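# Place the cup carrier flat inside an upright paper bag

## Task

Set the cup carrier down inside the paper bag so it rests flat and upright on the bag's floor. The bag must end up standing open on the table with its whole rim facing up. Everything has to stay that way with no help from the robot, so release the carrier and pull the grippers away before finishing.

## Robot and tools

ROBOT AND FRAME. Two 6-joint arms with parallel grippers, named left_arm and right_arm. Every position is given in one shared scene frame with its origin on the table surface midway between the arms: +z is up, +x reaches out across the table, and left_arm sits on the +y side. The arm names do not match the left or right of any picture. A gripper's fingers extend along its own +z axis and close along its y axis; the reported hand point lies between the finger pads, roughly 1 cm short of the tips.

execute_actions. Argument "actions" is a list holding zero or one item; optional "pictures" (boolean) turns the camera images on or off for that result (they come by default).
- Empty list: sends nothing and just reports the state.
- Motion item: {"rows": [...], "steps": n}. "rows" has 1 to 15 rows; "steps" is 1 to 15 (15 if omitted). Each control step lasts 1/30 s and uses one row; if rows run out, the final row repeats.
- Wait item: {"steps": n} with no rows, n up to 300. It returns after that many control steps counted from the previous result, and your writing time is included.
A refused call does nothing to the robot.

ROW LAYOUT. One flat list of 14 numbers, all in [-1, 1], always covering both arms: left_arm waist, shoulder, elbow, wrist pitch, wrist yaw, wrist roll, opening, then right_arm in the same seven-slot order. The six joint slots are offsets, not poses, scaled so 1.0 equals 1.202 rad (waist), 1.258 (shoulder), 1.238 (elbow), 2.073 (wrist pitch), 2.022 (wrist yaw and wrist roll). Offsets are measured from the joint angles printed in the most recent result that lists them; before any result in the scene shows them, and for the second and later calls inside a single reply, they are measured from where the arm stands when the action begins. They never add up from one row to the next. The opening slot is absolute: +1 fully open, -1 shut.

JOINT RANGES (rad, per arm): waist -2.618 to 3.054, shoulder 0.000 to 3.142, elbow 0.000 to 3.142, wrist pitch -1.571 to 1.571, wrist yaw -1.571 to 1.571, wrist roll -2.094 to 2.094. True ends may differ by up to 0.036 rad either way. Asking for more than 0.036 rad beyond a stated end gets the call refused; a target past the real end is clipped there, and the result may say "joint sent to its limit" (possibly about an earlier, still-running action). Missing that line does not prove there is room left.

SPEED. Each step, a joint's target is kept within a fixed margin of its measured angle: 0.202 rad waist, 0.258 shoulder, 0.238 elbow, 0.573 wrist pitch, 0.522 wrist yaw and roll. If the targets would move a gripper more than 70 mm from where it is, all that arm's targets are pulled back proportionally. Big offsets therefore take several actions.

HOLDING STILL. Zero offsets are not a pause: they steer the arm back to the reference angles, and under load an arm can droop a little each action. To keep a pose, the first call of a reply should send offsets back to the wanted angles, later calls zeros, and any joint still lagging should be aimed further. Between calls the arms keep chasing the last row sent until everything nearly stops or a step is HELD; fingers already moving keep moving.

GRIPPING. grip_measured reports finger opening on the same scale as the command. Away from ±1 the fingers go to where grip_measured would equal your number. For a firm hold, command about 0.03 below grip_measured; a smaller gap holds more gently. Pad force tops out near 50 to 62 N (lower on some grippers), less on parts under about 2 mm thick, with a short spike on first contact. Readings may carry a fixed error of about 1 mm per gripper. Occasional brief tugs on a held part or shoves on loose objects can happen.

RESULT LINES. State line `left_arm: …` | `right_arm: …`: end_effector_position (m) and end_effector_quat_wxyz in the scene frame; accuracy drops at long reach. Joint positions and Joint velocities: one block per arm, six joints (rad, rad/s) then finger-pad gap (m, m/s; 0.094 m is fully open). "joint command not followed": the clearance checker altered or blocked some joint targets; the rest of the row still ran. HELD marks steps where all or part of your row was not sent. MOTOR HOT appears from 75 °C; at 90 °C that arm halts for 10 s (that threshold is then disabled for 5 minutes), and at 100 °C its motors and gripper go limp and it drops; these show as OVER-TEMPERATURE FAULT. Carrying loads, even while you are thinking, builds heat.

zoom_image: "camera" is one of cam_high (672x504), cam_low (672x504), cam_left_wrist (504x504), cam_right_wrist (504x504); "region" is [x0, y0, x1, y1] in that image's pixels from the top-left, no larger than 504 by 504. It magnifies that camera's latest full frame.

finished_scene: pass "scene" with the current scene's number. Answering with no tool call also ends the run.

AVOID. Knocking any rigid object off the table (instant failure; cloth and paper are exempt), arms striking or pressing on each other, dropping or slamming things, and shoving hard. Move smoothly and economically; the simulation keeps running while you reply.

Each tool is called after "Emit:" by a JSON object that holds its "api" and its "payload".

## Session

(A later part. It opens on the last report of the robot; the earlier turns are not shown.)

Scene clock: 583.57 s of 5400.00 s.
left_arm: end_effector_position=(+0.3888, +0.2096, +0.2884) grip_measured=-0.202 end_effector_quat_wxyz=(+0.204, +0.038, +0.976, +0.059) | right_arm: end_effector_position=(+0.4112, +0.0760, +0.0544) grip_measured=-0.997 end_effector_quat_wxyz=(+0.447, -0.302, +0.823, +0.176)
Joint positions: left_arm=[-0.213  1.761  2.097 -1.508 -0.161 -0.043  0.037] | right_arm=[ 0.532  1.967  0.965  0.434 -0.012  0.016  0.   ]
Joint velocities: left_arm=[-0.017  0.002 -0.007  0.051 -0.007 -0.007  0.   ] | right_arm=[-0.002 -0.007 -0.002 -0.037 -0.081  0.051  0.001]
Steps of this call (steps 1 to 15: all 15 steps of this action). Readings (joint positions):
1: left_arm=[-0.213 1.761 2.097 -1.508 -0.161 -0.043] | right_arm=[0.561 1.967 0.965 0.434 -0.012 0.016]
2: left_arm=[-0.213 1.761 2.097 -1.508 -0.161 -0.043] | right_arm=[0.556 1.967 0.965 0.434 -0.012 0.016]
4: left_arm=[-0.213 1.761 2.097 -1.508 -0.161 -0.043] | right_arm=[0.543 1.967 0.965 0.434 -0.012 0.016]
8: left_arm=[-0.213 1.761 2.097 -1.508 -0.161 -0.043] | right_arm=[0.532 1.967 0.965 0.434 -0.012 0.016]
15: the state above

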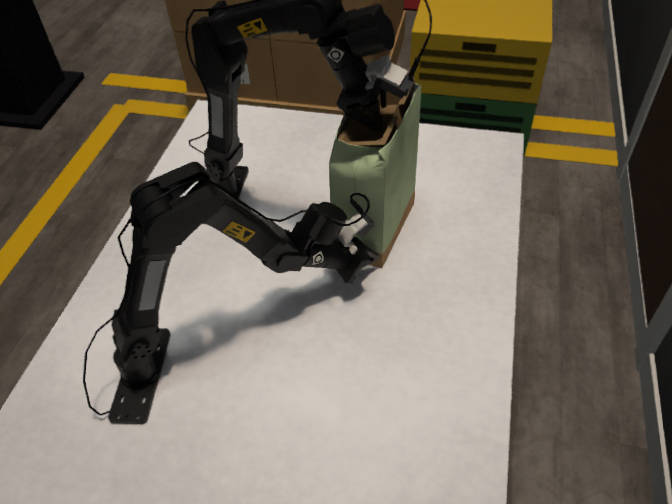

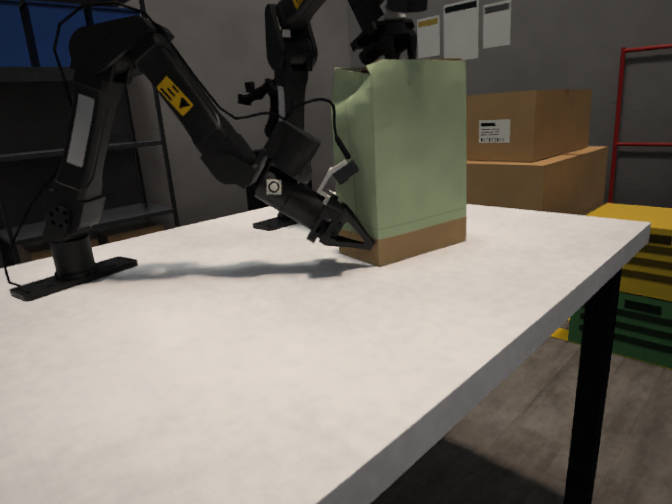

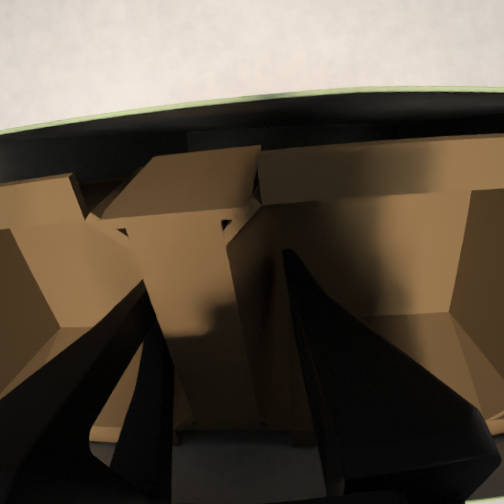

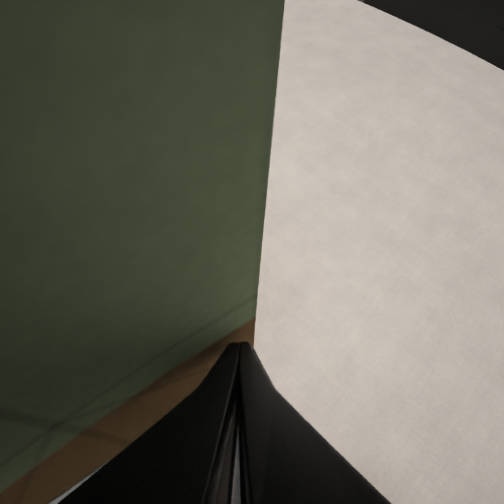

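Emit:
{"api": "execute_actions", "payload": {"actions": [{"rows":[[0,0,0.015,0,0,0,0.1,-0.15,0,0,0,0,0,-1]],"steps":15}]}}

Emit:
{"api": "zoom_image", "payload": {"camera": "cam_high", "region": [270,0,490,200]}}

Scene clock: 590.67 s of 5400.00 s.
left_arm: end_effector_position=(+0.3888, +0.2096, +0.2884) grip_measured=+0.098 end_effector_quat_wxyz=(+0.204, +0.038, +0.976, +0.059) | right_arm: end_effector_position=(+0.4681, -0.0031, +0.0544) grip_measured=-0.997 end_effector_quat_wxyz=(+0.463, -0.222, +0.848, +0.131)
Joint positions: left_arm=[-0.213  1.761  2.097 -1.508 -0.161 -0.043  0.052] | right_arm=[ 0.345  1.967  0.965  0.434 -0.006  0.016  0.   ]
Joint velocities: left_arm=[-0.007 -0.012 -0.007  0.037 -0.066  0.022  0.   ] | right_arm=[-0.007 -0.007  0.017  0.066 -0.037  0.066  0.001]
Steps of this call (steps 1 to 15: the robot went on to your last target; steps 16 to 90: nothing new was sent; then 3.60 s passed at rest; steps 91 to 105: all 15 steps of this action). Readings (joint positions):
91: left_arm=[-0.213 1.761 2.097 -1.508 -0.161 -0.043] | right_arm=[0.518 1.967 0.965 0.434 -0.021 0.016]
92: left_arm=[-0.213 1.761 2.097 -1.508 -0.161 -0.043] | right_arm=[0.491 1.967 0.965 0.434 -0.029 0.016]
94: left_arm=[-0.213 1.761 2.097 -1.508 -0.161 -0.043] | right_arm=[0.410 1.967 0.965 0.434 -0.027 0.016]
98: left_arm=[-0.213 1.761 2.097 -1.508 -0.161 -0.043] | right_arm=[0.328 1.967 0.965 0.434 -0.005 0.016]
105: the state above

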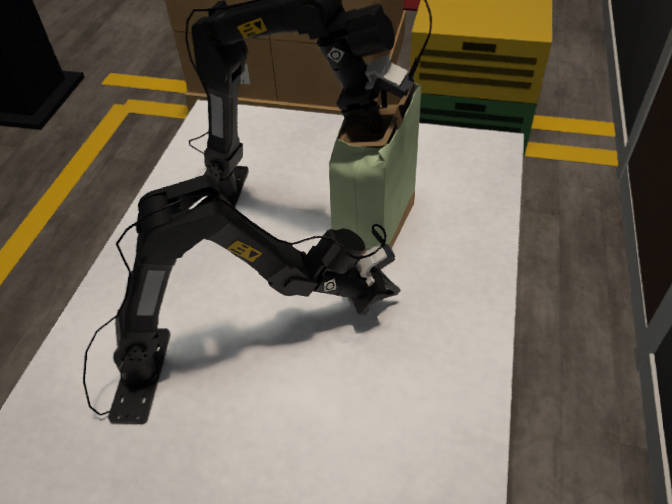

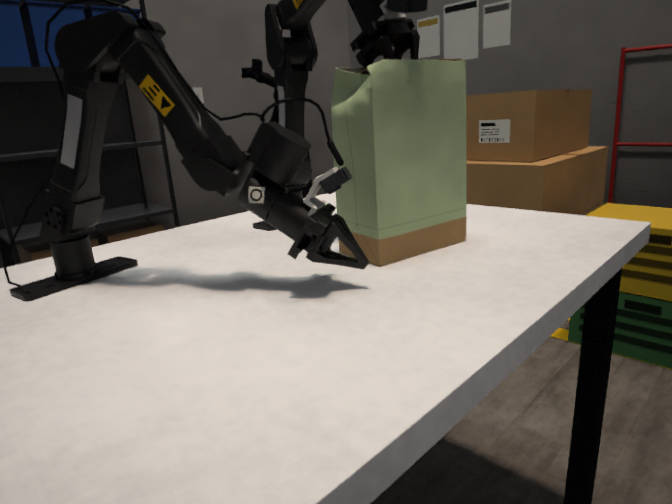

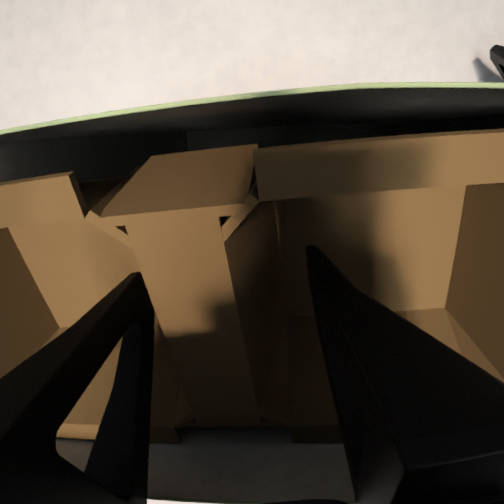

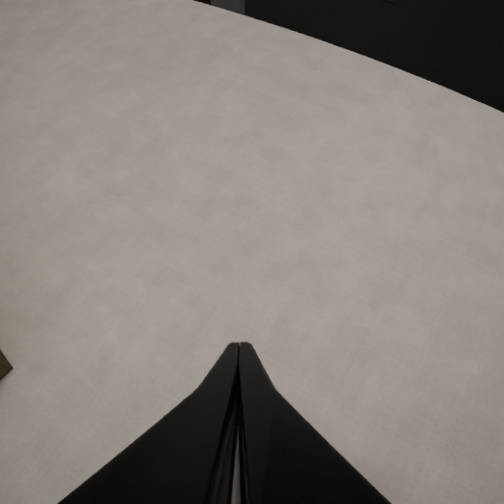

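Region (270, 0, 490, 200) of cam_high's 672x504 image, scaled by 2.291, with more detail than that image has; it fills the top 458 rows of this view, and the rest is white.

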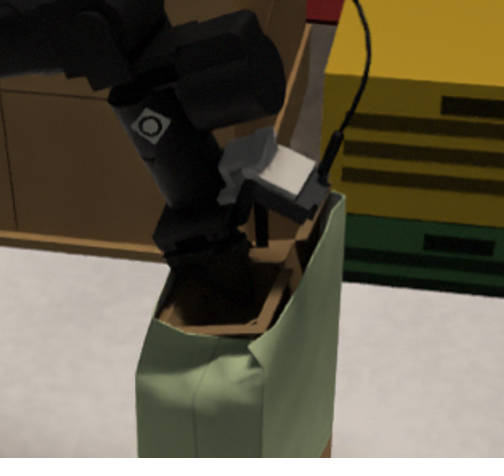

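Emit:
{"api": "execute_actions", "payload": {"actions": [{"rows":[[0,0,0.09,0,0,0,0.1,-0.2,0,0,0,0,0,-1]],"steps":15}], "pictures": false}}

Emit:
{"api": "execute_actions", "payload": {"actions": [{"rows":[[0,0,0.015,0,0,0,-1,0,0,0,0,0,0,-1]],"steps":15}]}}

Emit:
{"api": "zoom_image", "payload": {"camera": "cam_high", "region": [270,0,490,200]}}

Scene clock: 598.70 s of 5400.00 s.
left_arm: end_effector_position=(+0.3958, +0.2086, +0.3107) grip_measured=+0.098 end_effector_quat_wxyz=(+0.238, +0.035, +0.969, +0.055) | right_arm: end_effector_position=(+0.5183, -0.1208, +0.0544) grip_measured=-0.997 end_effector_quat_wxyz=(+0.476, -0.114, +0.869, +0.070)
Joint positions: left_arm=[-0.213  1.77   2.181 -1.514 -0.161 -0.043  0.052] | right_arm=[0.097 1.967 0.965 0.434 0.001 0.016 0.   ]
Joint velocities: left_arm=[-0.002  0.012 -0.007 -0.066  0.022 -0.037  0.001] | right_arm=[ 0.012  0.002 -0.002  0.051 -0.022 -0.037 -0.   ]
Steps of this call (steps 1 to 15: the robot went on to your last target; steps 16 to 90: nothing new was sent; then 4.53 s passed at rest; steps 91 to 105: all 15 steps of this action). Readings (joint positions):
91: left_arm=[-0.213 1.764 2.110 -1.515 -0.161 -0.043] | right_arm=[0.331 1.967 0.965 0.434 -0.015 0.016]
92: left_arm=[-0.213 1.771 2.131 -1.519 -0.161 -0.043] | right_arm=[0.304 1.967 0.965 0.434 -0.022 0.016]
94: left_arm=[-0.213 1.773 2.161 -1.515 -0.161 -0.043] | right_arm=[0.214 1.967 0.965 0.434 -0.024 0.016]
98: left_arm=[-0.213 1.770 2.181 -1.514 -0.161 -0.043] | right_arm=[0.080 1.967 0.965 0.434 0.000 0.016]
105: the state above

Scene clock: 599.20 s of 5400.00 s.
left_arm: end_effector_position=(+0.3958, +0.2086, +0.3107) grip_measured=-0.568 end_effector_quat_wxyz=(+0.238, +0.035, +0.969, +0.055) | right_arm: end_effector_position=(+0.5183, -0.1205, +0.0544) grip_measured=-0.997 end_effector_quat_wxyz=(+0.476, -0.114, +0.869, +0.070)
Joint positions: left_arm=[-0.213  1.77   2.181 -1.514 -0.162 -0.043  0.02 ] | right_arm=[0.098 1.967 0.965 0.434 0.001 0.016 0.   ]
Joint velocities: left_arm=[ 0.012 -0.012 -0.007 -0.007 -0.022 -0.037 -0.   ] | right_arm=[-0.012  0.012 -0.022 -0.007  0.022 -0.022 -0.001]
Steps of this call (steps 1 to 15: all 15 steps of this action). Readings (joint positions):
1: left_arm=[-0.213 1.770 2.181 -1.514 -0.161 -0.043] | right_arm=[0.098 1.967 0.965 0.434 0.001 0.016]
2: left_arm=[-0.213 1.770 2.181 -1.514 -0.161 -0.043] | right_arm=[0.098 1.967 0.965 0.434 0.001 0.016]
4: left_arm=[-0.213 1.770 2.181 -1.514 -0.162 -0.043] | right_arm=[0.098 1.967 0.965 0.434 0.001 0.016]
8: left_arm=[-0.213 1.770 2.181 -1.514 -0.162 -0.043] | right_arm=[0.098 1.967 0.965 0.434 0.001 0.016]
15: the state above

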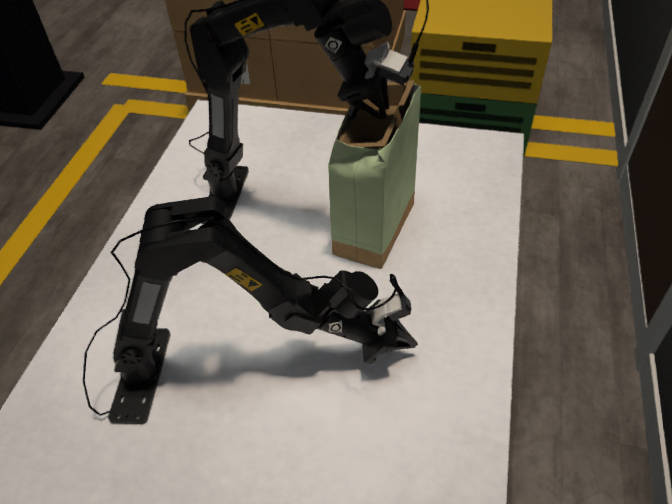

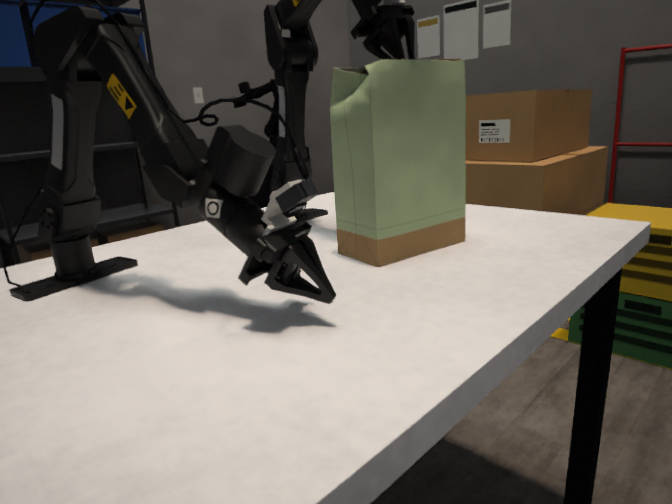

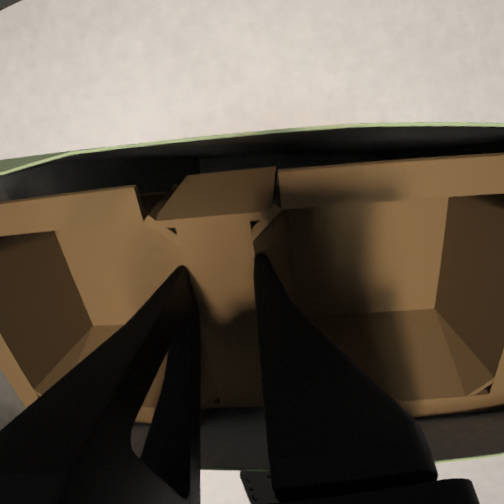

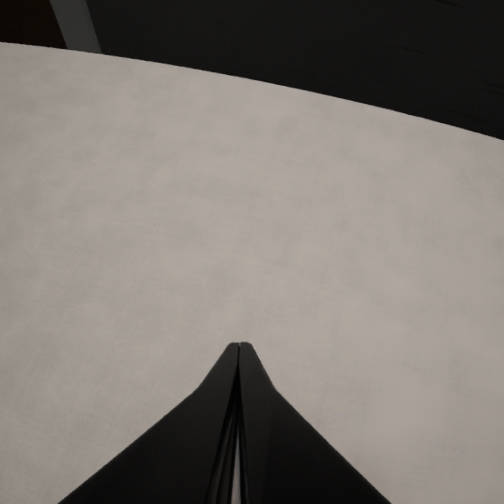

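Region (270, 0, 490, 200) of cam_high's 672x504 image, scaled by 2.291, with more detail than that image has; it fills the top 458 rows of this view, and the rest is white.

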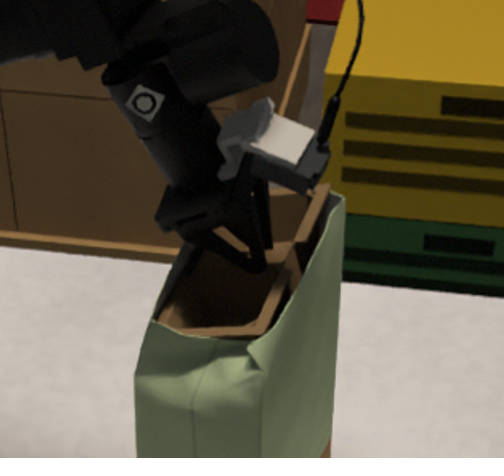

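Emit:
{"api": "execute_actions", "payload": {"actions": [{"rows":[[0,0,0.015,0,0,0,-1,0,0,0,0,0,0,-1],[0,0,0.015,0,0,0,-1,0,0,0,0,0,0,-1],[0,0,0.015,0,0,0,-1,0,0,0,0,0,0,-1],[0,0,0.015,0,0,0,-1,0,0,0,0,0,0,-1],[0,0,0.015,0,0,0,-1,0,0,0,0,0,0,-1],[0,0,0.015,0,0,0,-1,0,0,0,0,0,0,-1],[0,0,0.015,0,0,0,-1,0,0,0,0,0,0,-1],[0,0,0.015,0,0,0,-1,0,0,0,0,0,0,-1],[0,0,-0.02,0,0,0,-1,0,0,0,0,0,0,-1],[0,0,-0.02,0,0,0,-1,0,0,0,0,0,0,-1],[0,0,-0.04,0,0,0,-1,0,0,0,0,0,0,-1]],"steps":15}]}}

Emit:
{"api": "zoom_image", "payload": {"camera": "cam_high", "region": [270,0,490,200]}}

Scene clock: 608.80 s of 5400.00 s.
left_arm: end_effector_position=(+0.3940, +0.2091, +0.3014) grip_measured=-0.568 end_effector_quat_wxyz=(+0.224, +0.036, +0.972, +0.058) | right_arm: end_effector_position=(+0.5183, -0.1205, +0.0544) grip_measured=-0.997 end_effector_quat_wxyz=(+0.476, -0.114, +0.869, +0.070)
Joint positions: left_arm=[-0.213  1.77   2.15  -1.512 -0.163 -0.043  0.02 ] | right_arm=[0.098 1.967 0.965 0.434 0.001 0.016 0.   ]
Joint velocities: left_arm=[ 0.002  0.007 -0.1   -0.051 -0.022 -0.022  0.   ] | right_arm=[-0.002  0.002  0.012  0.022  0.022  0.007 -0.001]
Steps of this call (steps 1 to 15: the robot went on to your last target; steps 16 to 90: nothing new was sent; then 6.10 s passed at rest; steps 91 to 105: all 15 steps of this action). Readings (joint positions):
91: left_arm=[-0.213 1.770 2.181 -1.514 -0.162 -0.043] | right_arm=[0.098 1.967 0.965 0.434 0.001 0.016]
92: left_arm=[-0.213 1.770 2.181 -1.514 -0.162 -0.043] | right_arm=[0.098 1.967 0.965 0.434 0.001 0.016]
94: left_arm=[-0.213 1.770 2.181 -1.514 -0.162 -0.043] | right_arm=[0.098 1.967 0.965 0.434 0.001 0.016]
98: left_arm=[-0.213 1.770 2.181 -1.514 -0.162 -0.043] | right_arm=[0.098 1.967 0.965 0.434 0.001 0.016]
105: the state above

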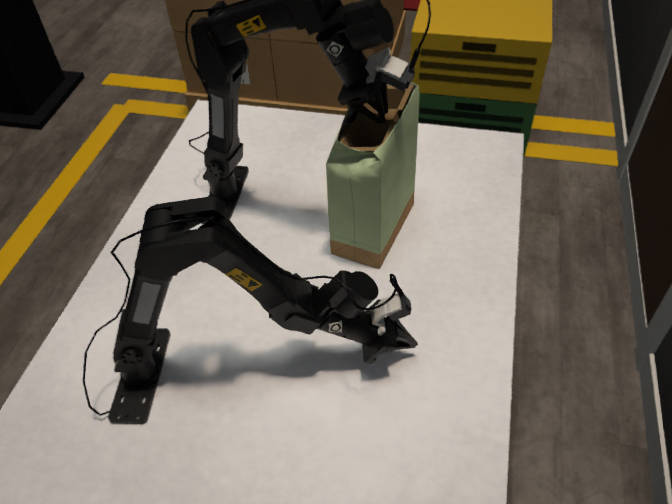

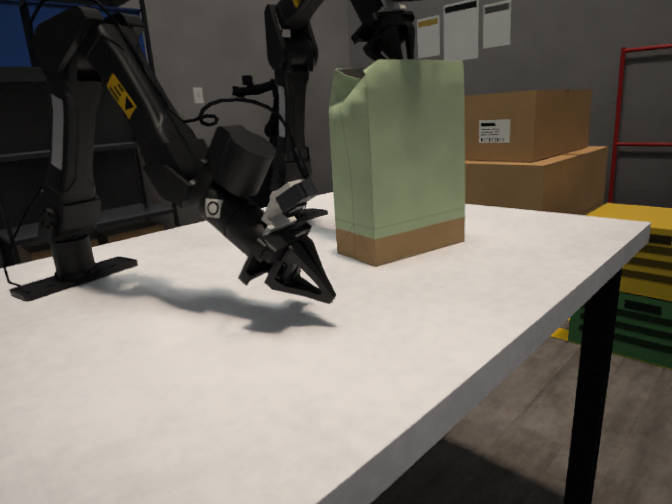

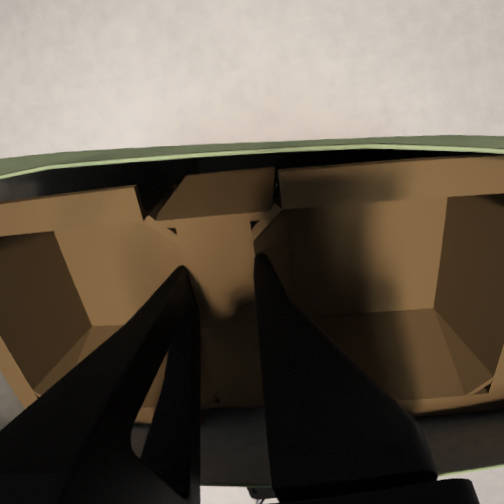

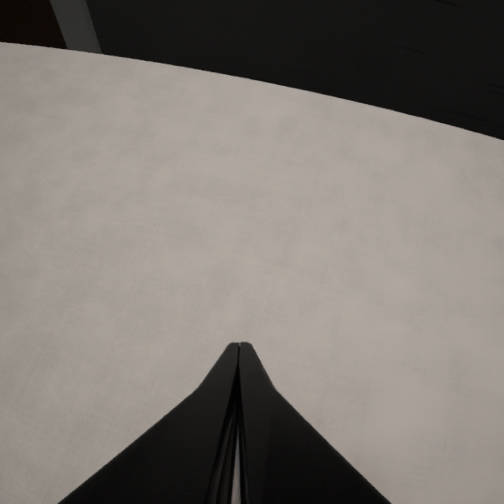

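Region (270, 0, 490, 200) of cam_high's 672x504 image, scaled by 2.291, with more detail than that image has; it fills the top 458 rows of this view, and the rest is white.

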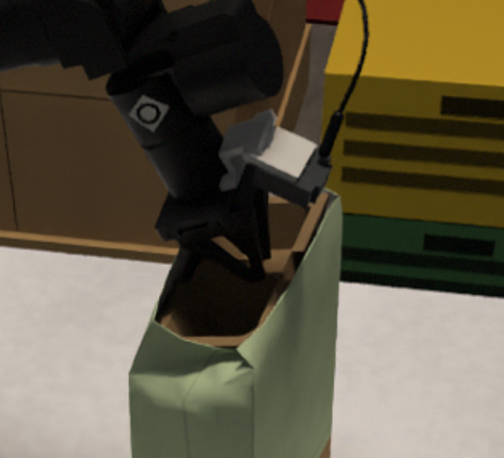

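Emit:
{"api": "execute_actions", "payload": {"actions": [{"rows":[[0.02,0,0,0,0.02,0,-0.62,0,0,0,0,0,0,-1],[0.03,0,0,0,0.04,0,-0.62,0,0,0,0,0,0,-1],[0.04,0,0,0,0.05,0,-0.62,0,0,0,0,0,0,-1],[0.05,0,0,0,0.06,0,-0.62,0,0,0,0,0,0,-1],[0.06,0,0,0,0.07,0,-0.62,0,0,0,0,0,0,-1],[0.07,0,0,0,0.08,0,-0.62,0,0,0,0,0,0,-1],[0.08,0,-0.01,0,0.09,0,-0.62,0,0,0,0,0,0,-1],[0.085,0,-0.02,0,0.1,0,-0.62,0,0,0,0,0,0,-1]],"steps":15}]}}

Emit:
{"api": "zoom_image", "payload": {"camera": "cam_high", "region": [270,0,490,200]}}

Scene clock: 625.10 s of 5400.00 s.
left_arm: end_effector_position=(+0.3959, +0.2159, +0.2990) grip_measured=-0.568 end_effector_quat_wxyz=(+0.220, +0.007, +0.975, -0.017) | right_arm: end_effector_position=(+0.5183, -0.1205, +0.0544) grip_measured=-0.997 end_effector_quat_wxyz=(+0.476, -0.114, +0.869, +0.070)
Joint positions: left_arm=[-0.114  1.77   2.146 -1.503  0.012 -0.043  0.02 ] | right_arm=[0.098 1.967 0.965 0.434 0.001 0.016 0.   ]
Joint velocities: left_arm=[ 0.002 -0.002 -0.012 -0.022  0.125  0.037 -0.001] | right_arm=[ 0.007 -0.007 -0.007  0.022 -0.037 -0.007 -0.001]
Steps of this call (steps 1 to 15: the robot went on to your last target; steps 16 to 90: nothing new was sent; then 12.80 s passed at rest; steps 91 to 105: all 15 steps of this action). Readings (joint positions):
91: left_arm=[-0.211 1.770 2.146 -1.512 -0.158 -0.043] | right_arm=[0.098 1.967 0.965 0.434 0.001 0.016]
92: left_arm=[-0.206 1.770 2.146 -1.512 -0.146 -0.043] | right_arm=[0.098 1.967 0.965 0.434 0.001 0.016]
94: left_arm=[-0.186 1.770 2.146 -1.512 -0.114 -0.043] | right_arm=[0.098 1.967 0.965 0.434 0.001 0.016]
98: left_arm=[-0.134 1.770 2.146 -1.509 -0.048 -0.043] | right_arm=[0.098 1.967 0.965 0.434 0.001 0.016]
105: the state above

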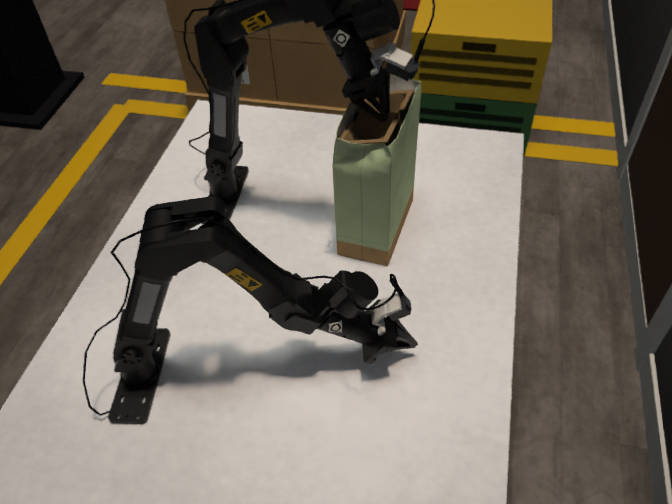

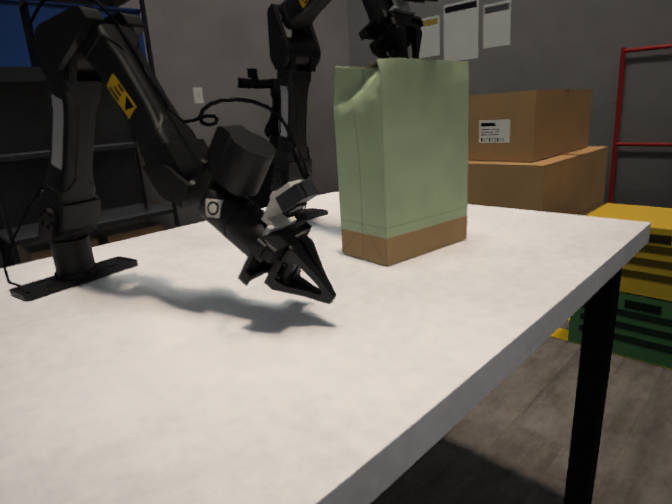

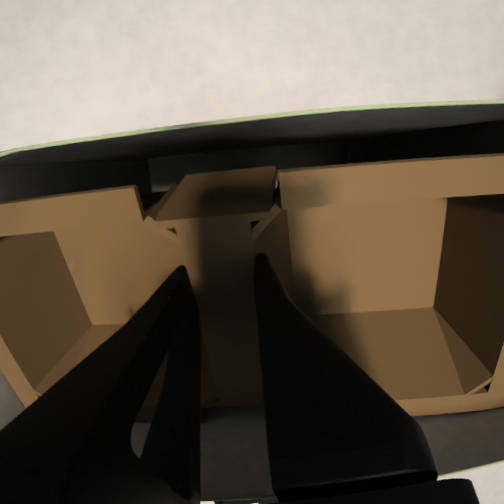

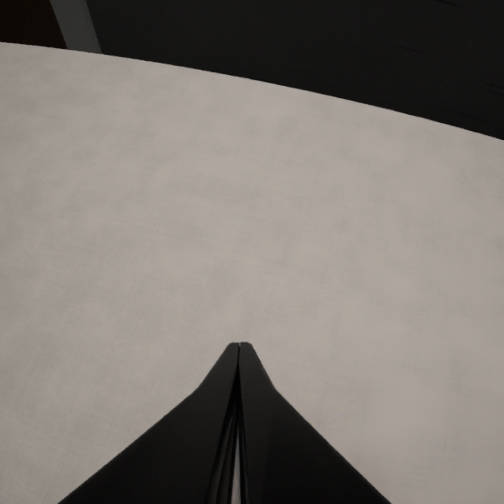

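Region (270, 0, 490, 200) of cam_high's 672x504 image, scaled by 2.291, with more detail than that image has; it fills the top 458 rows of this view, and the rest is white.

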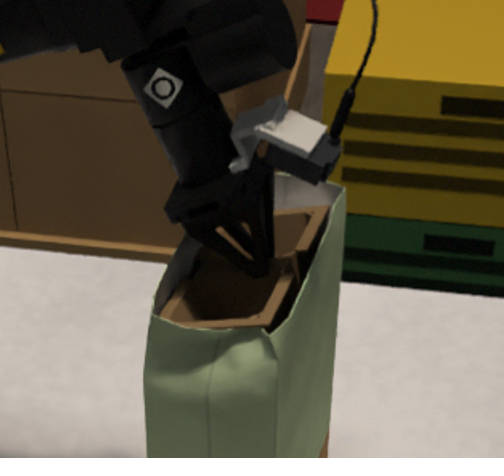

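Emit:
{"api": "execute_actions", "payload": {"actions": [{"rows":[[0.01,0,-0.01,0,0.02,0,-0.62,0,0,0,0,0,0,-1],[0.02,0,-0.02,0,0.03,0,-0.62,0,0,0,0,0,0,-1],[0.03,0,-0.03,0,0.04,0,-0.62,0,0,0,0,0,0,-1],[0.04,0,-0.04,0,0.05,0,-0.62,0,0,0,0,0,0,-1],[0.04,0,-0.05,0,0.05,0,-0.62,0,0,0,0,0,0,-1],[0.04,0,-0.06,0,0.05,0,-0.62,0,0,0,0,0,0,-1]],"steps":15}]}}

Emit:
{"api": "zoom_image", "payload": {"camera": "cam_high", "region": [270,0,490,200]}}

Scene clock: 635.93 s of 5400.00 s.
left_arm: end_effector_position=(+0.3912, +0.2179, +0.2801) grip_measured=-0.568 end_effector_quat_wxyz=(+0.188, -0.007, +0.981, -0.054) | right_arm: end_effector_position=(+0.5183, -0.1205, +0.0544) grip_measured=-0.997 end_effector_quat_wxyz=(+0.476, -0.114, +0.869, +0.070)
Joint positions: left_arm=[-0.068  1.773  2.086 -1.503  0.1   -0.043  0.02 ] | right_arm=[0.098 1.967 0.965 0.434 0.001 0.016 0.   ]
Joint velocities: left_arm=[ 0.002 -0.012 -0.017  0.066  0.066 -0.037  0.001] | right_arm=[-0.022  0.012 -0.002 -0.022 -0.022 -0.022 -0.   ]
Steps of this call (steps 1 to 30: the robot went on to your last target; steps 31 to 90: nothing new was sent; then 7.33 s passed at rest; steps 91 to 105: all 15 steps of this action). Readings (joint positions):
91: left_arm=[-0.113 1.770 2.146 -1.505 0.030 -0.043] | right_arm=[0.098 1.967 0.965 0.434 0.001 0.016]
92: left_arm=[-0.111 1.770 2.146 -1.505 0.037 -0.043] | right_arm=[0.098 1.967 0.965 0.434 0.001 0.016]
94: left_arm=[-0.097 1.770 2.137 -1.504 0.059 -0.043] | right_arm=[0.098 1.967 0.965 0.434 0.001 0.016]
98: left_arm=[-0.070 1.771 2.093 -1.503 0.086 -0.043] | right_arm=[0.098 1.967 0.965 0.434 0.001 0.016]
105: the state above

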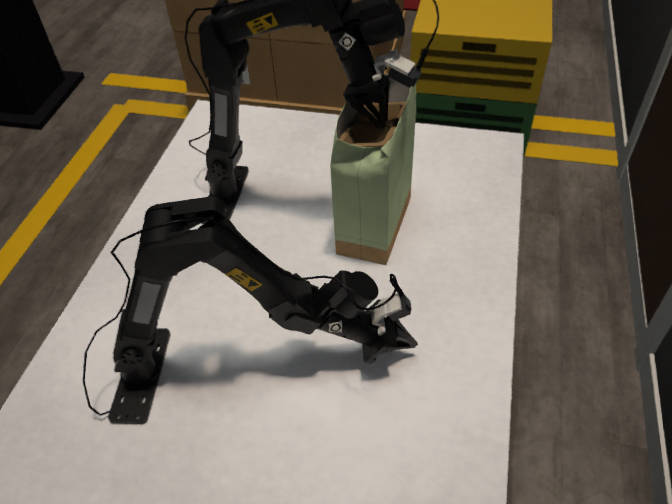

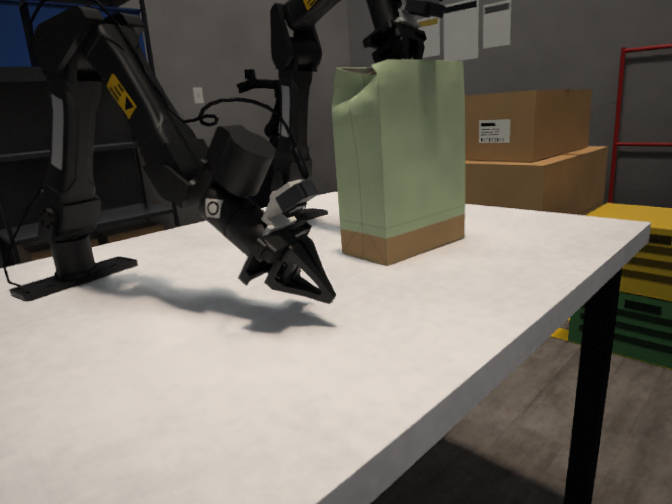

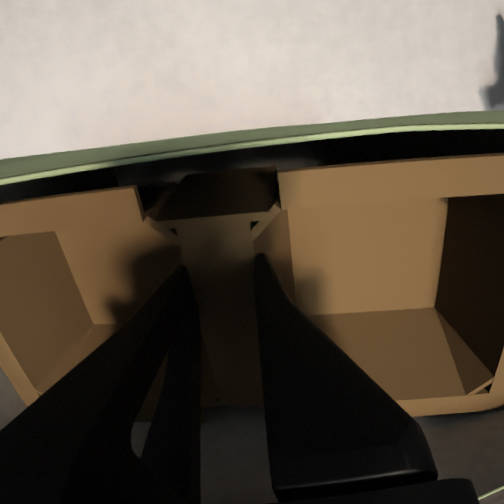

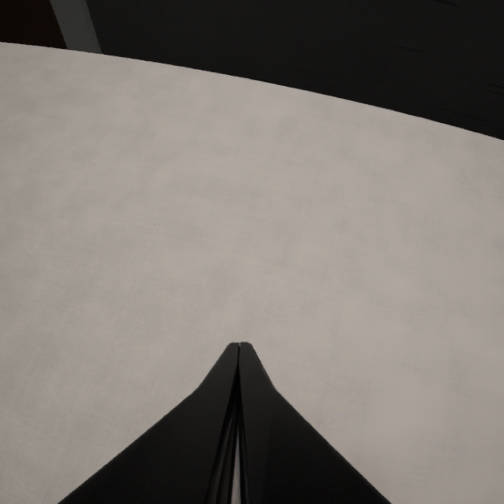

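Region (270, 0, 490, 200) of cam_high's 672x504 image, scaled by 2.291, with more detail than that image has; it fills the top 458 rows of this view, and the rest is white.

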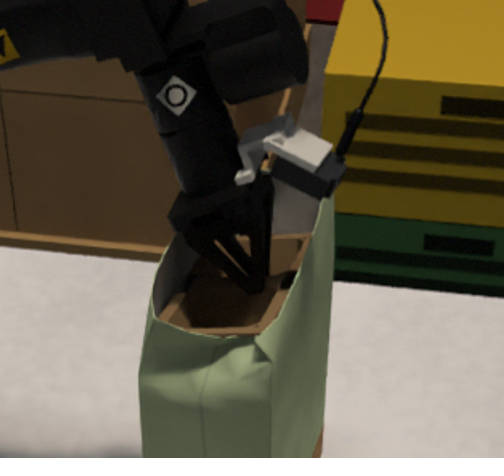

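Emit:
{"api": "execute_actions", "payload": {"actions": [{"rows":[[0.02,0,0,0,0.03,0,-0.62,0,0,0,0,0,0,-1],[0.03,0,0,0,0.03,0,-0.62,0,0,0,0,0,0,-1],[0.03,0,0,0,0.03,0,-0.62,0,0,0,0,0,0,-1],[0.03,0,0,0,0.03,0,-0.62,0,0,0,0,0,0,-1],[0.03,0,0,0,0.03,0,-0.62,0,0,0,0,0,0,-1],[0.03,0,0,0,0.03,0,-0.62,0,0,0,0,0,0,-1],[0.03,0,0,0,0.03,0,-0.62,0,0,0,0,0,0,-1],[0.03,0,0,0,0.03,0,-0.62,0,0,0,0,0,0,-1],[0.03,0,0,0,0.03,0,-0.3,0,0,0,0,0,0,-1]],"steps":15}], "pictures": false}}

Emit:
{"api": "execute_actions", "payload": {"actions": [{"rows":[[0,0,0.1,0,0,0,-0.3,0,0,0,0,0,0,-1]],"steps":15}]}}

Emit:
{"api": "zoom_image", "payload": {"camera": "cam_high", "region": [270,0,490,200]}}

Scene clock: 646.93 s of 5400.00 s.
left_arm: end_effector_position=(+0.3915, +0.2214, +0.2811) grip_measured=-0.302 end_effector_quat_wxyz=(+0.188, -0.018, +0.979, -0.075) | right_arm: end_effector_position=(+0.5183, -0.1205, +0.0544) grip_measured=-0.997 end_effector_quat_wxyz=(+0.476, -0.114, +0.869, +0.070)
Joint positions: left_arm=[-0.037  1.773  2.086 -1.503  0.148 -0.043  0.033] | right_arm=[0.098 1.967 0.965 0.434 0.001 0.016 0.   ]
Joint velocities: left_arm=[-0.007  0.007 -0.002 -0.007  0.066  0.066  0.   ] | right_arm=[-0.007  0.002  0.007 -0.022 -0.081 -0.007  0.   ]
Steps of this call (steps 1 to 15: the robot went on to your last target; steps 16 to 90: nothing new was sent; then 7.50 s passed at rest; steps 91 to 105: all 15 steps of this action). Readings (joint positions):
91: left_arm=[-0.066 1.773 2.086 -1.503 0.110 -0.043] | right_arm=[0.098 1.967 0.965 0.434 0.001 0.016]
92: left_arm=[-0.061 1.773 2.086 -1.503 0.121 -0.043] | right_arm=[0.098 1.967 0.965 0.434 0.001 0.016]
94: left_arm=[-0.047 1.773 2.086 -1.503 0.133 -0.043] | right_arm=[0.098 1.967 0.965 0.434 0.001 0.016]
98: left_arm=[-0.037 1.773 2.086 -1.503 0.143 -0.043] | right_arm=[0.098 1.967 0.965 0.434 0.001 0.016]
105: the state above

Scene clock: 647.43 s of 5400.00 s.
left_arm: end_effector_position=(+0.4001, +0.2217, +0.3075) grip_measured=-0.302 end_effector_quat_wxyz=(+0.229, -0.015, +0.970, -0.074) | right_arm: end_effector_position=(+0.5183, -0.1205, +0.0544) grip_measured=-0.997 end_effector_quat_wxyz=(+0.476, -0.114, +0.869, +0.070)
Joint positions: left_arm=[-0.037  1.781  2.184 -1.508  0.148 -0.043  0.033] | right_arm=[0.098 1.967 0.965 0.434 0.001 0.016 0.   ]
Joint velocities: left_arm=[ 0.017  0.007  0.012 -0.037  0.037 -0.037  0.   ] | right_arm=[ 0.002  0.002 -0.007 -0.022 -0.007  0.022 -0.001]
Steps of this call (steps 1 to 15: all 15 steps of this action). Readings (joint positions):
1: left_arm=[-0.037 1.776 2.101 -1.511 0.148 -0.043] | right_arm=[0.098 1.967 0.965 0.434 0.001 0.016]
2: left_arm=[-0.037 1.784 2.126 -1.515 0.148 -0.043] | right_arm=[0.098 1.967 0.965 0.434 0.001 0.016]
4: left_arm=[-0.037 1.787 2.161 -1.509 0.148 -0.043] | right_arm=[0.098 1.967 0.965 0.434 0.001 0.016]
8: left_arm=[-0.037 1.781 2.184 -1.508 0.148 -0.043] | right_arm=[0.098 1.967 0.965 0.434 0.001 0.016]
15: the state above

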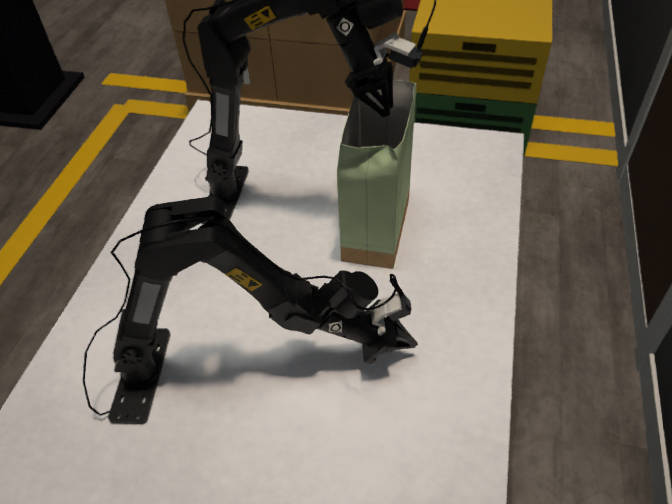

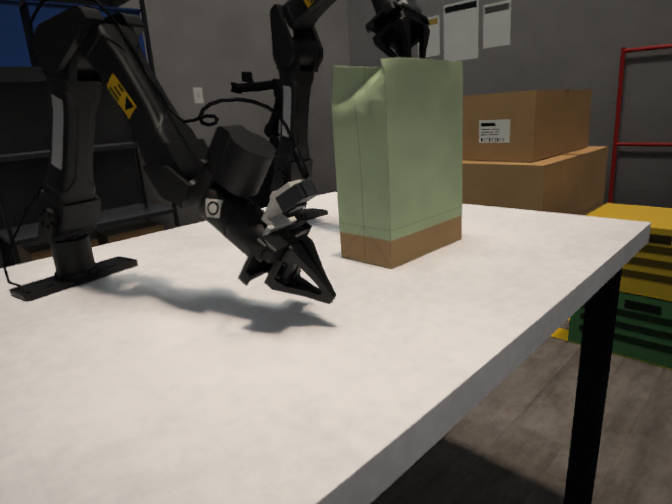

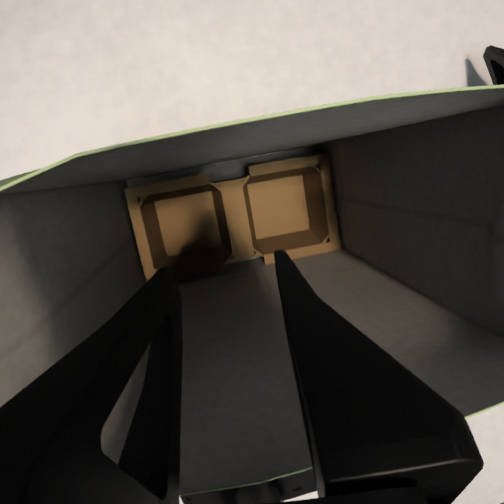

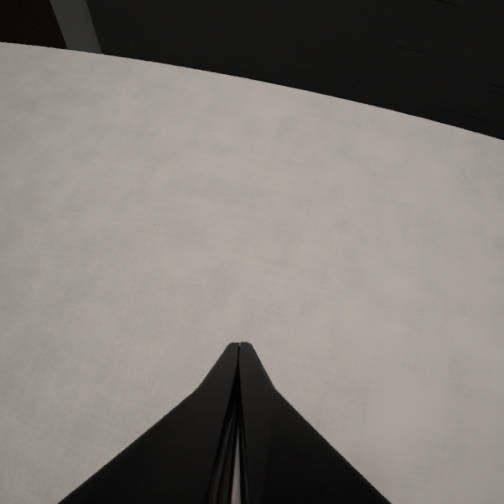

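Region (270, 0, 490, 200) of cam_high's 672x504 image, scaled by 2.291, with more detail than that image has; it fills the top 458 rows of this view, and the rest is white.

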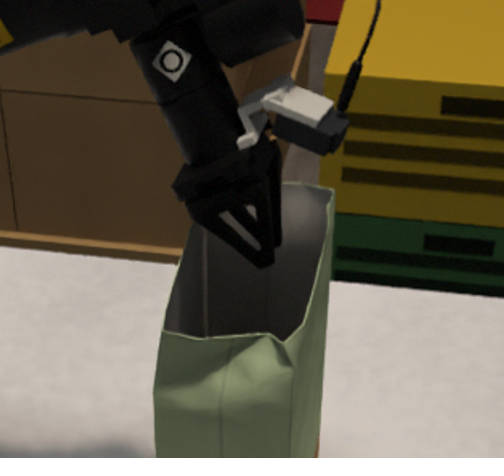

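Dropped flat. Lift out and clear.

Emit:
{"api": "execute_actions", "payload": {"actions": [{"rows":[[0,-0.1,0.04,0,-0.07,0,-0.3,-0.2,0,0,0,0,0,-1],[0,-0.1,0.04,0,-0.07,0,-0.3,-0.2,0,0,0,0,0,-1],[0,-0.1,0.04,0,-0.07,0,-0.3,-0.2,0,0,0,0,0,-1],[0,-0.1,0.04,0,-0.07,0,-0.3,-0.2,0,0,0,0,0,-1],[0,-0.1,0.04,0,-0.07,0,-0.3,-0.2,0,0,0,0,0,-1],[0,-0.3,0,0,-0.07,0,-0.3,-0.2,0,0,0,0,0,-1]],"steps":15}], "pictures": false}}

Emit:
{"api": "execute_actions", "payload": {"actions": [{"rows":[[0.8,-0.1,0,0.1,0,0,-0.3,0,0,0,0,0,0,-1]],"steps":15}], "pictures": false}}

Emit:
{"api": "execute_actions", "payload": {"actions": [{"steps":30}]}}

Emit:
{"api": "zoom_image", "payload": {"camera": "cam_high", "region": [270,40,490,280]}}

Scene clock: 663.17 s of 5400.00 s.
left_arm: end_effector_position=(+0.2918, +0.2418, +0.4412) grip_measured=-0.302 end_effector_quat_wxyz=(+0.431, -0.025, +0.902, -0.013) | right_arm: end_effector_position=(+0.5380, -0.2472, +0.0544) grip_measured=-0.997 end_effector_quat_wxyz=(+0.481, -0.004, +0.877, +0.008)
Joint positions: left_arm=[-0.037  1.358  2.182 -1.503  0.019 -0.043  0.033] | right_arm=[-0.15   1.967  0.965  0.434  0.008  0.016  0.   ]
Joint velocities: left_arm=[-0.007 -0.256  0.027  0.007 -0.095 -0.051 -0.002] | right_arm=[ 0.022 -0.012 -0.002  0.066 -0.11   0.007  0.   ]
Steps of this call (steps 1 to 15: the robot went on to your last target; steps 16 to 90: nothing new was sent; then 12.23 s passed at rest; steps 91 to 105: all 15 steps of this action). Readings (joint positions):
91: left_arm=[-0.037 1.773 2.184 -1.507 0.129 -0.043] | right_arm=[0.083 1.967 0.965 0.434 -0.008 0.016]
92: left_arm=[-0.037 1.763 2.184 -1.508 0.104 -0.043] | right_arm=[0.057 1.967 0.965 0.434 -0.016 0.016]
94: left_arm=[-0.037 1.724 2.184 -1.508 0.068 -0.043] | right_arm=[-0.033 1.967 0.965 0.434 -0.017 0.016]
98: left_arm=[-0.037 1.601 2.182 -1.504 0.040 -0.043] | right_arm=[-0.167 1.967 0.965 0.434 0.007 0.016]
105: the state above

Scene clock: 663.67 s of 5400.00 s.
left_arm: end_effector_position=(+0.1594, +0.4514, +0.5107) grip_measured=-0.302 end_effector_quat_wxyz=(+0.507, -0.397, +0.724, +0.249) | right_arm: end_effector_position=(+0.5379, -0.2469, +0.0544) grip_measured=-0.997 end_effector_quat_wxyz=(+0.481, -0.004, +0.877, +0.008)
Joint positions: left_arm=[ 0.909  1.231  2.173 -1.312  0.009 -0.041  0.033] | right_arm=[-0.149  1.967  0.965  0.434  0.008  0.016  0.   ]
Joint velocities: left_arm=[ 0.227 -0.007 -0.017 -0.037  0.037  0.022 -0.001] | right_arm=[ 0.002  0.017 -0.022 -0.11  -0.081 -0.022  0.001]
Steps of this call (steps 1 to 15: all 15 steps of this action). Readings (joint positions):
1: left_arm=[-0.003 1.339 2.177 -1.485 0.037 -0.041] | right_arm=[-0.149 1.967 0.965 0.434 0.008 0.016]
2: left_arm=[0.067 1.324 2.173 -1.455 0.039 -0.041] | right_arm=[-0.149 1.967 0.965 0.434 0.008 0.016]
4: left_arm=[0.222 1.290 2.173 -1.396 0.030 -0.041] | right_arm=[-0.149 1.967 0.965 0.434 0.008 0.016]
8: left_arm=[0.528 1.235 2.173 -1.335 0.021 -0.041] | right_arm=[-0.149 1.967 0.965 0.434 0.008 0.016]
15: the state above

Scene clock: 664.67 s of 5400.00 s.
left_arm: end_effector_position=(+0.1583, +0.4525, +0.5113) grip_measured=-0.302 end_effector_quat_wxyz=(+0.507, -0.399, +0.722, +0.251) | right_arm: end_effector_position=(+0.5379, -0.2469, +0.0544) grip_measured=-0.997 end_effector_quat_wxyz=(+0.481, -0.004, +0.877, +0.008)
Joint positions: left_arm=[ 0.916  1.231  2.173 -1.31   0.011 -0.041  0.033] | right_arm=[-0.149  1.967  0.965  0.434  0.008  0.016  0.   ]
Joint velocities: left_arm=[ 0.002 -0.002  0.007 -0.007 -0.051 -0.051 -0.   ] | right_arm=[ 0.022 -0.022  0.017  0.051  0.022  0.007  0.001]
Steps of this call (steps 1 to 15: the robot went on to your last target; steps 16 to 30: nothing new was sent). Readings (joint positions):
1: left_arm=[0.914 1.231 2.173 -1.312 0.009 -0.041] | right_arm=[-0.149 1.967 0.965 0.434 0.008 0.016]
2: left_arm=[0.915 1.231 2.173 -1.311 0.009 -0.041] | right_arm=[-0.149 1.967 0.965 0.434 0.008 0.016]
4: left_arm=[0.916 1.231 2.173 -1.311 0.010 -0.041] | right_arm=[-0.149 1.967 0.965 0.434 0.008 0.016]
8: left_arm=[0.916 1.231 2.173 -1.310 0.010 -0.041] | right_arm=[-0.149 1.967 0.965 0.434 0.008 0.016]
30: the state above
All arms were judged still, so your last target was given up. Only a new action makes them travel on or press farther. Fingers that are still opening or closing keep moving.

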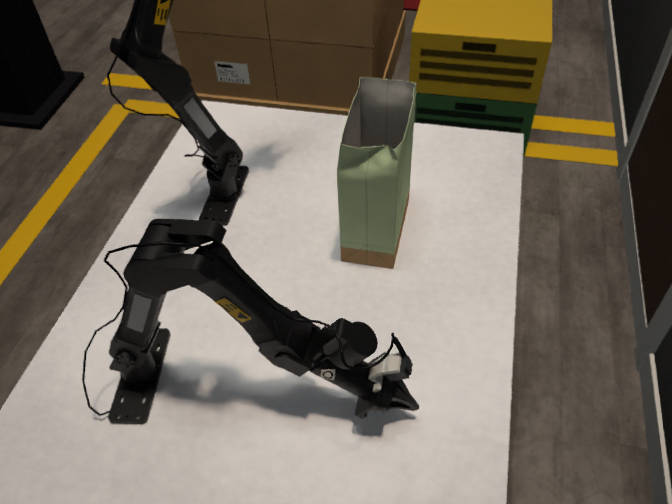

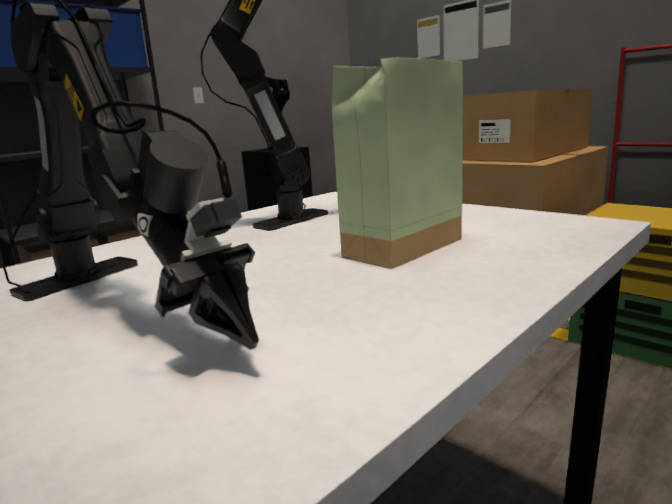

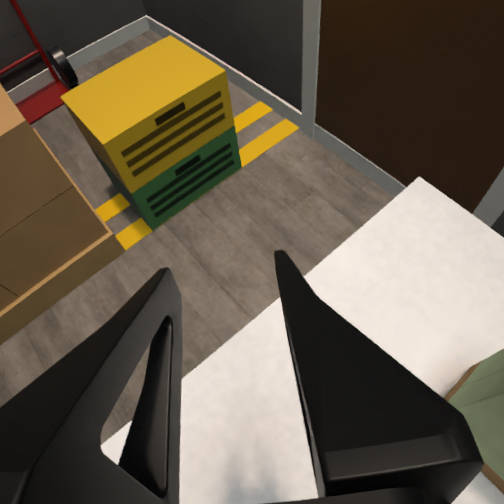

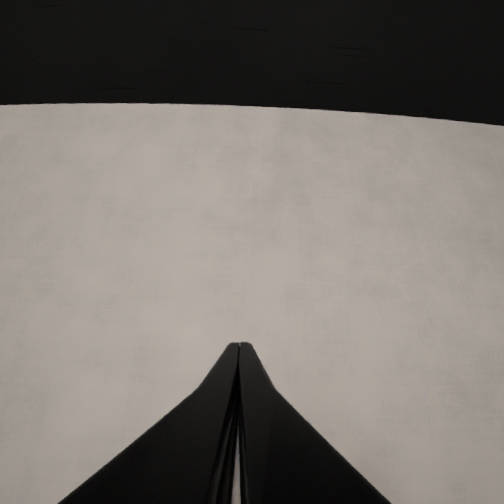

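Region (270, 40, 490, 280) of cam_high's 672x504 image, scaled by 2.100, with more detail than that image has; it fills the left 462 columns of this view, and the rest is white.

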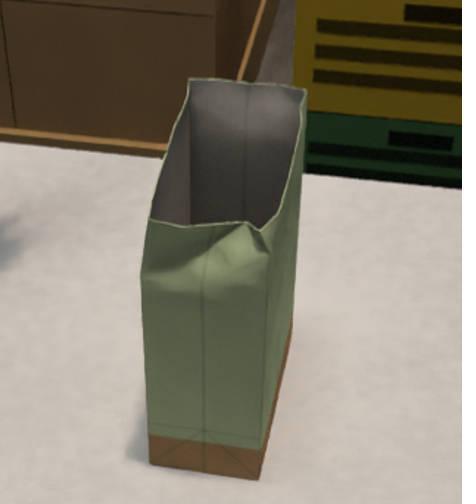

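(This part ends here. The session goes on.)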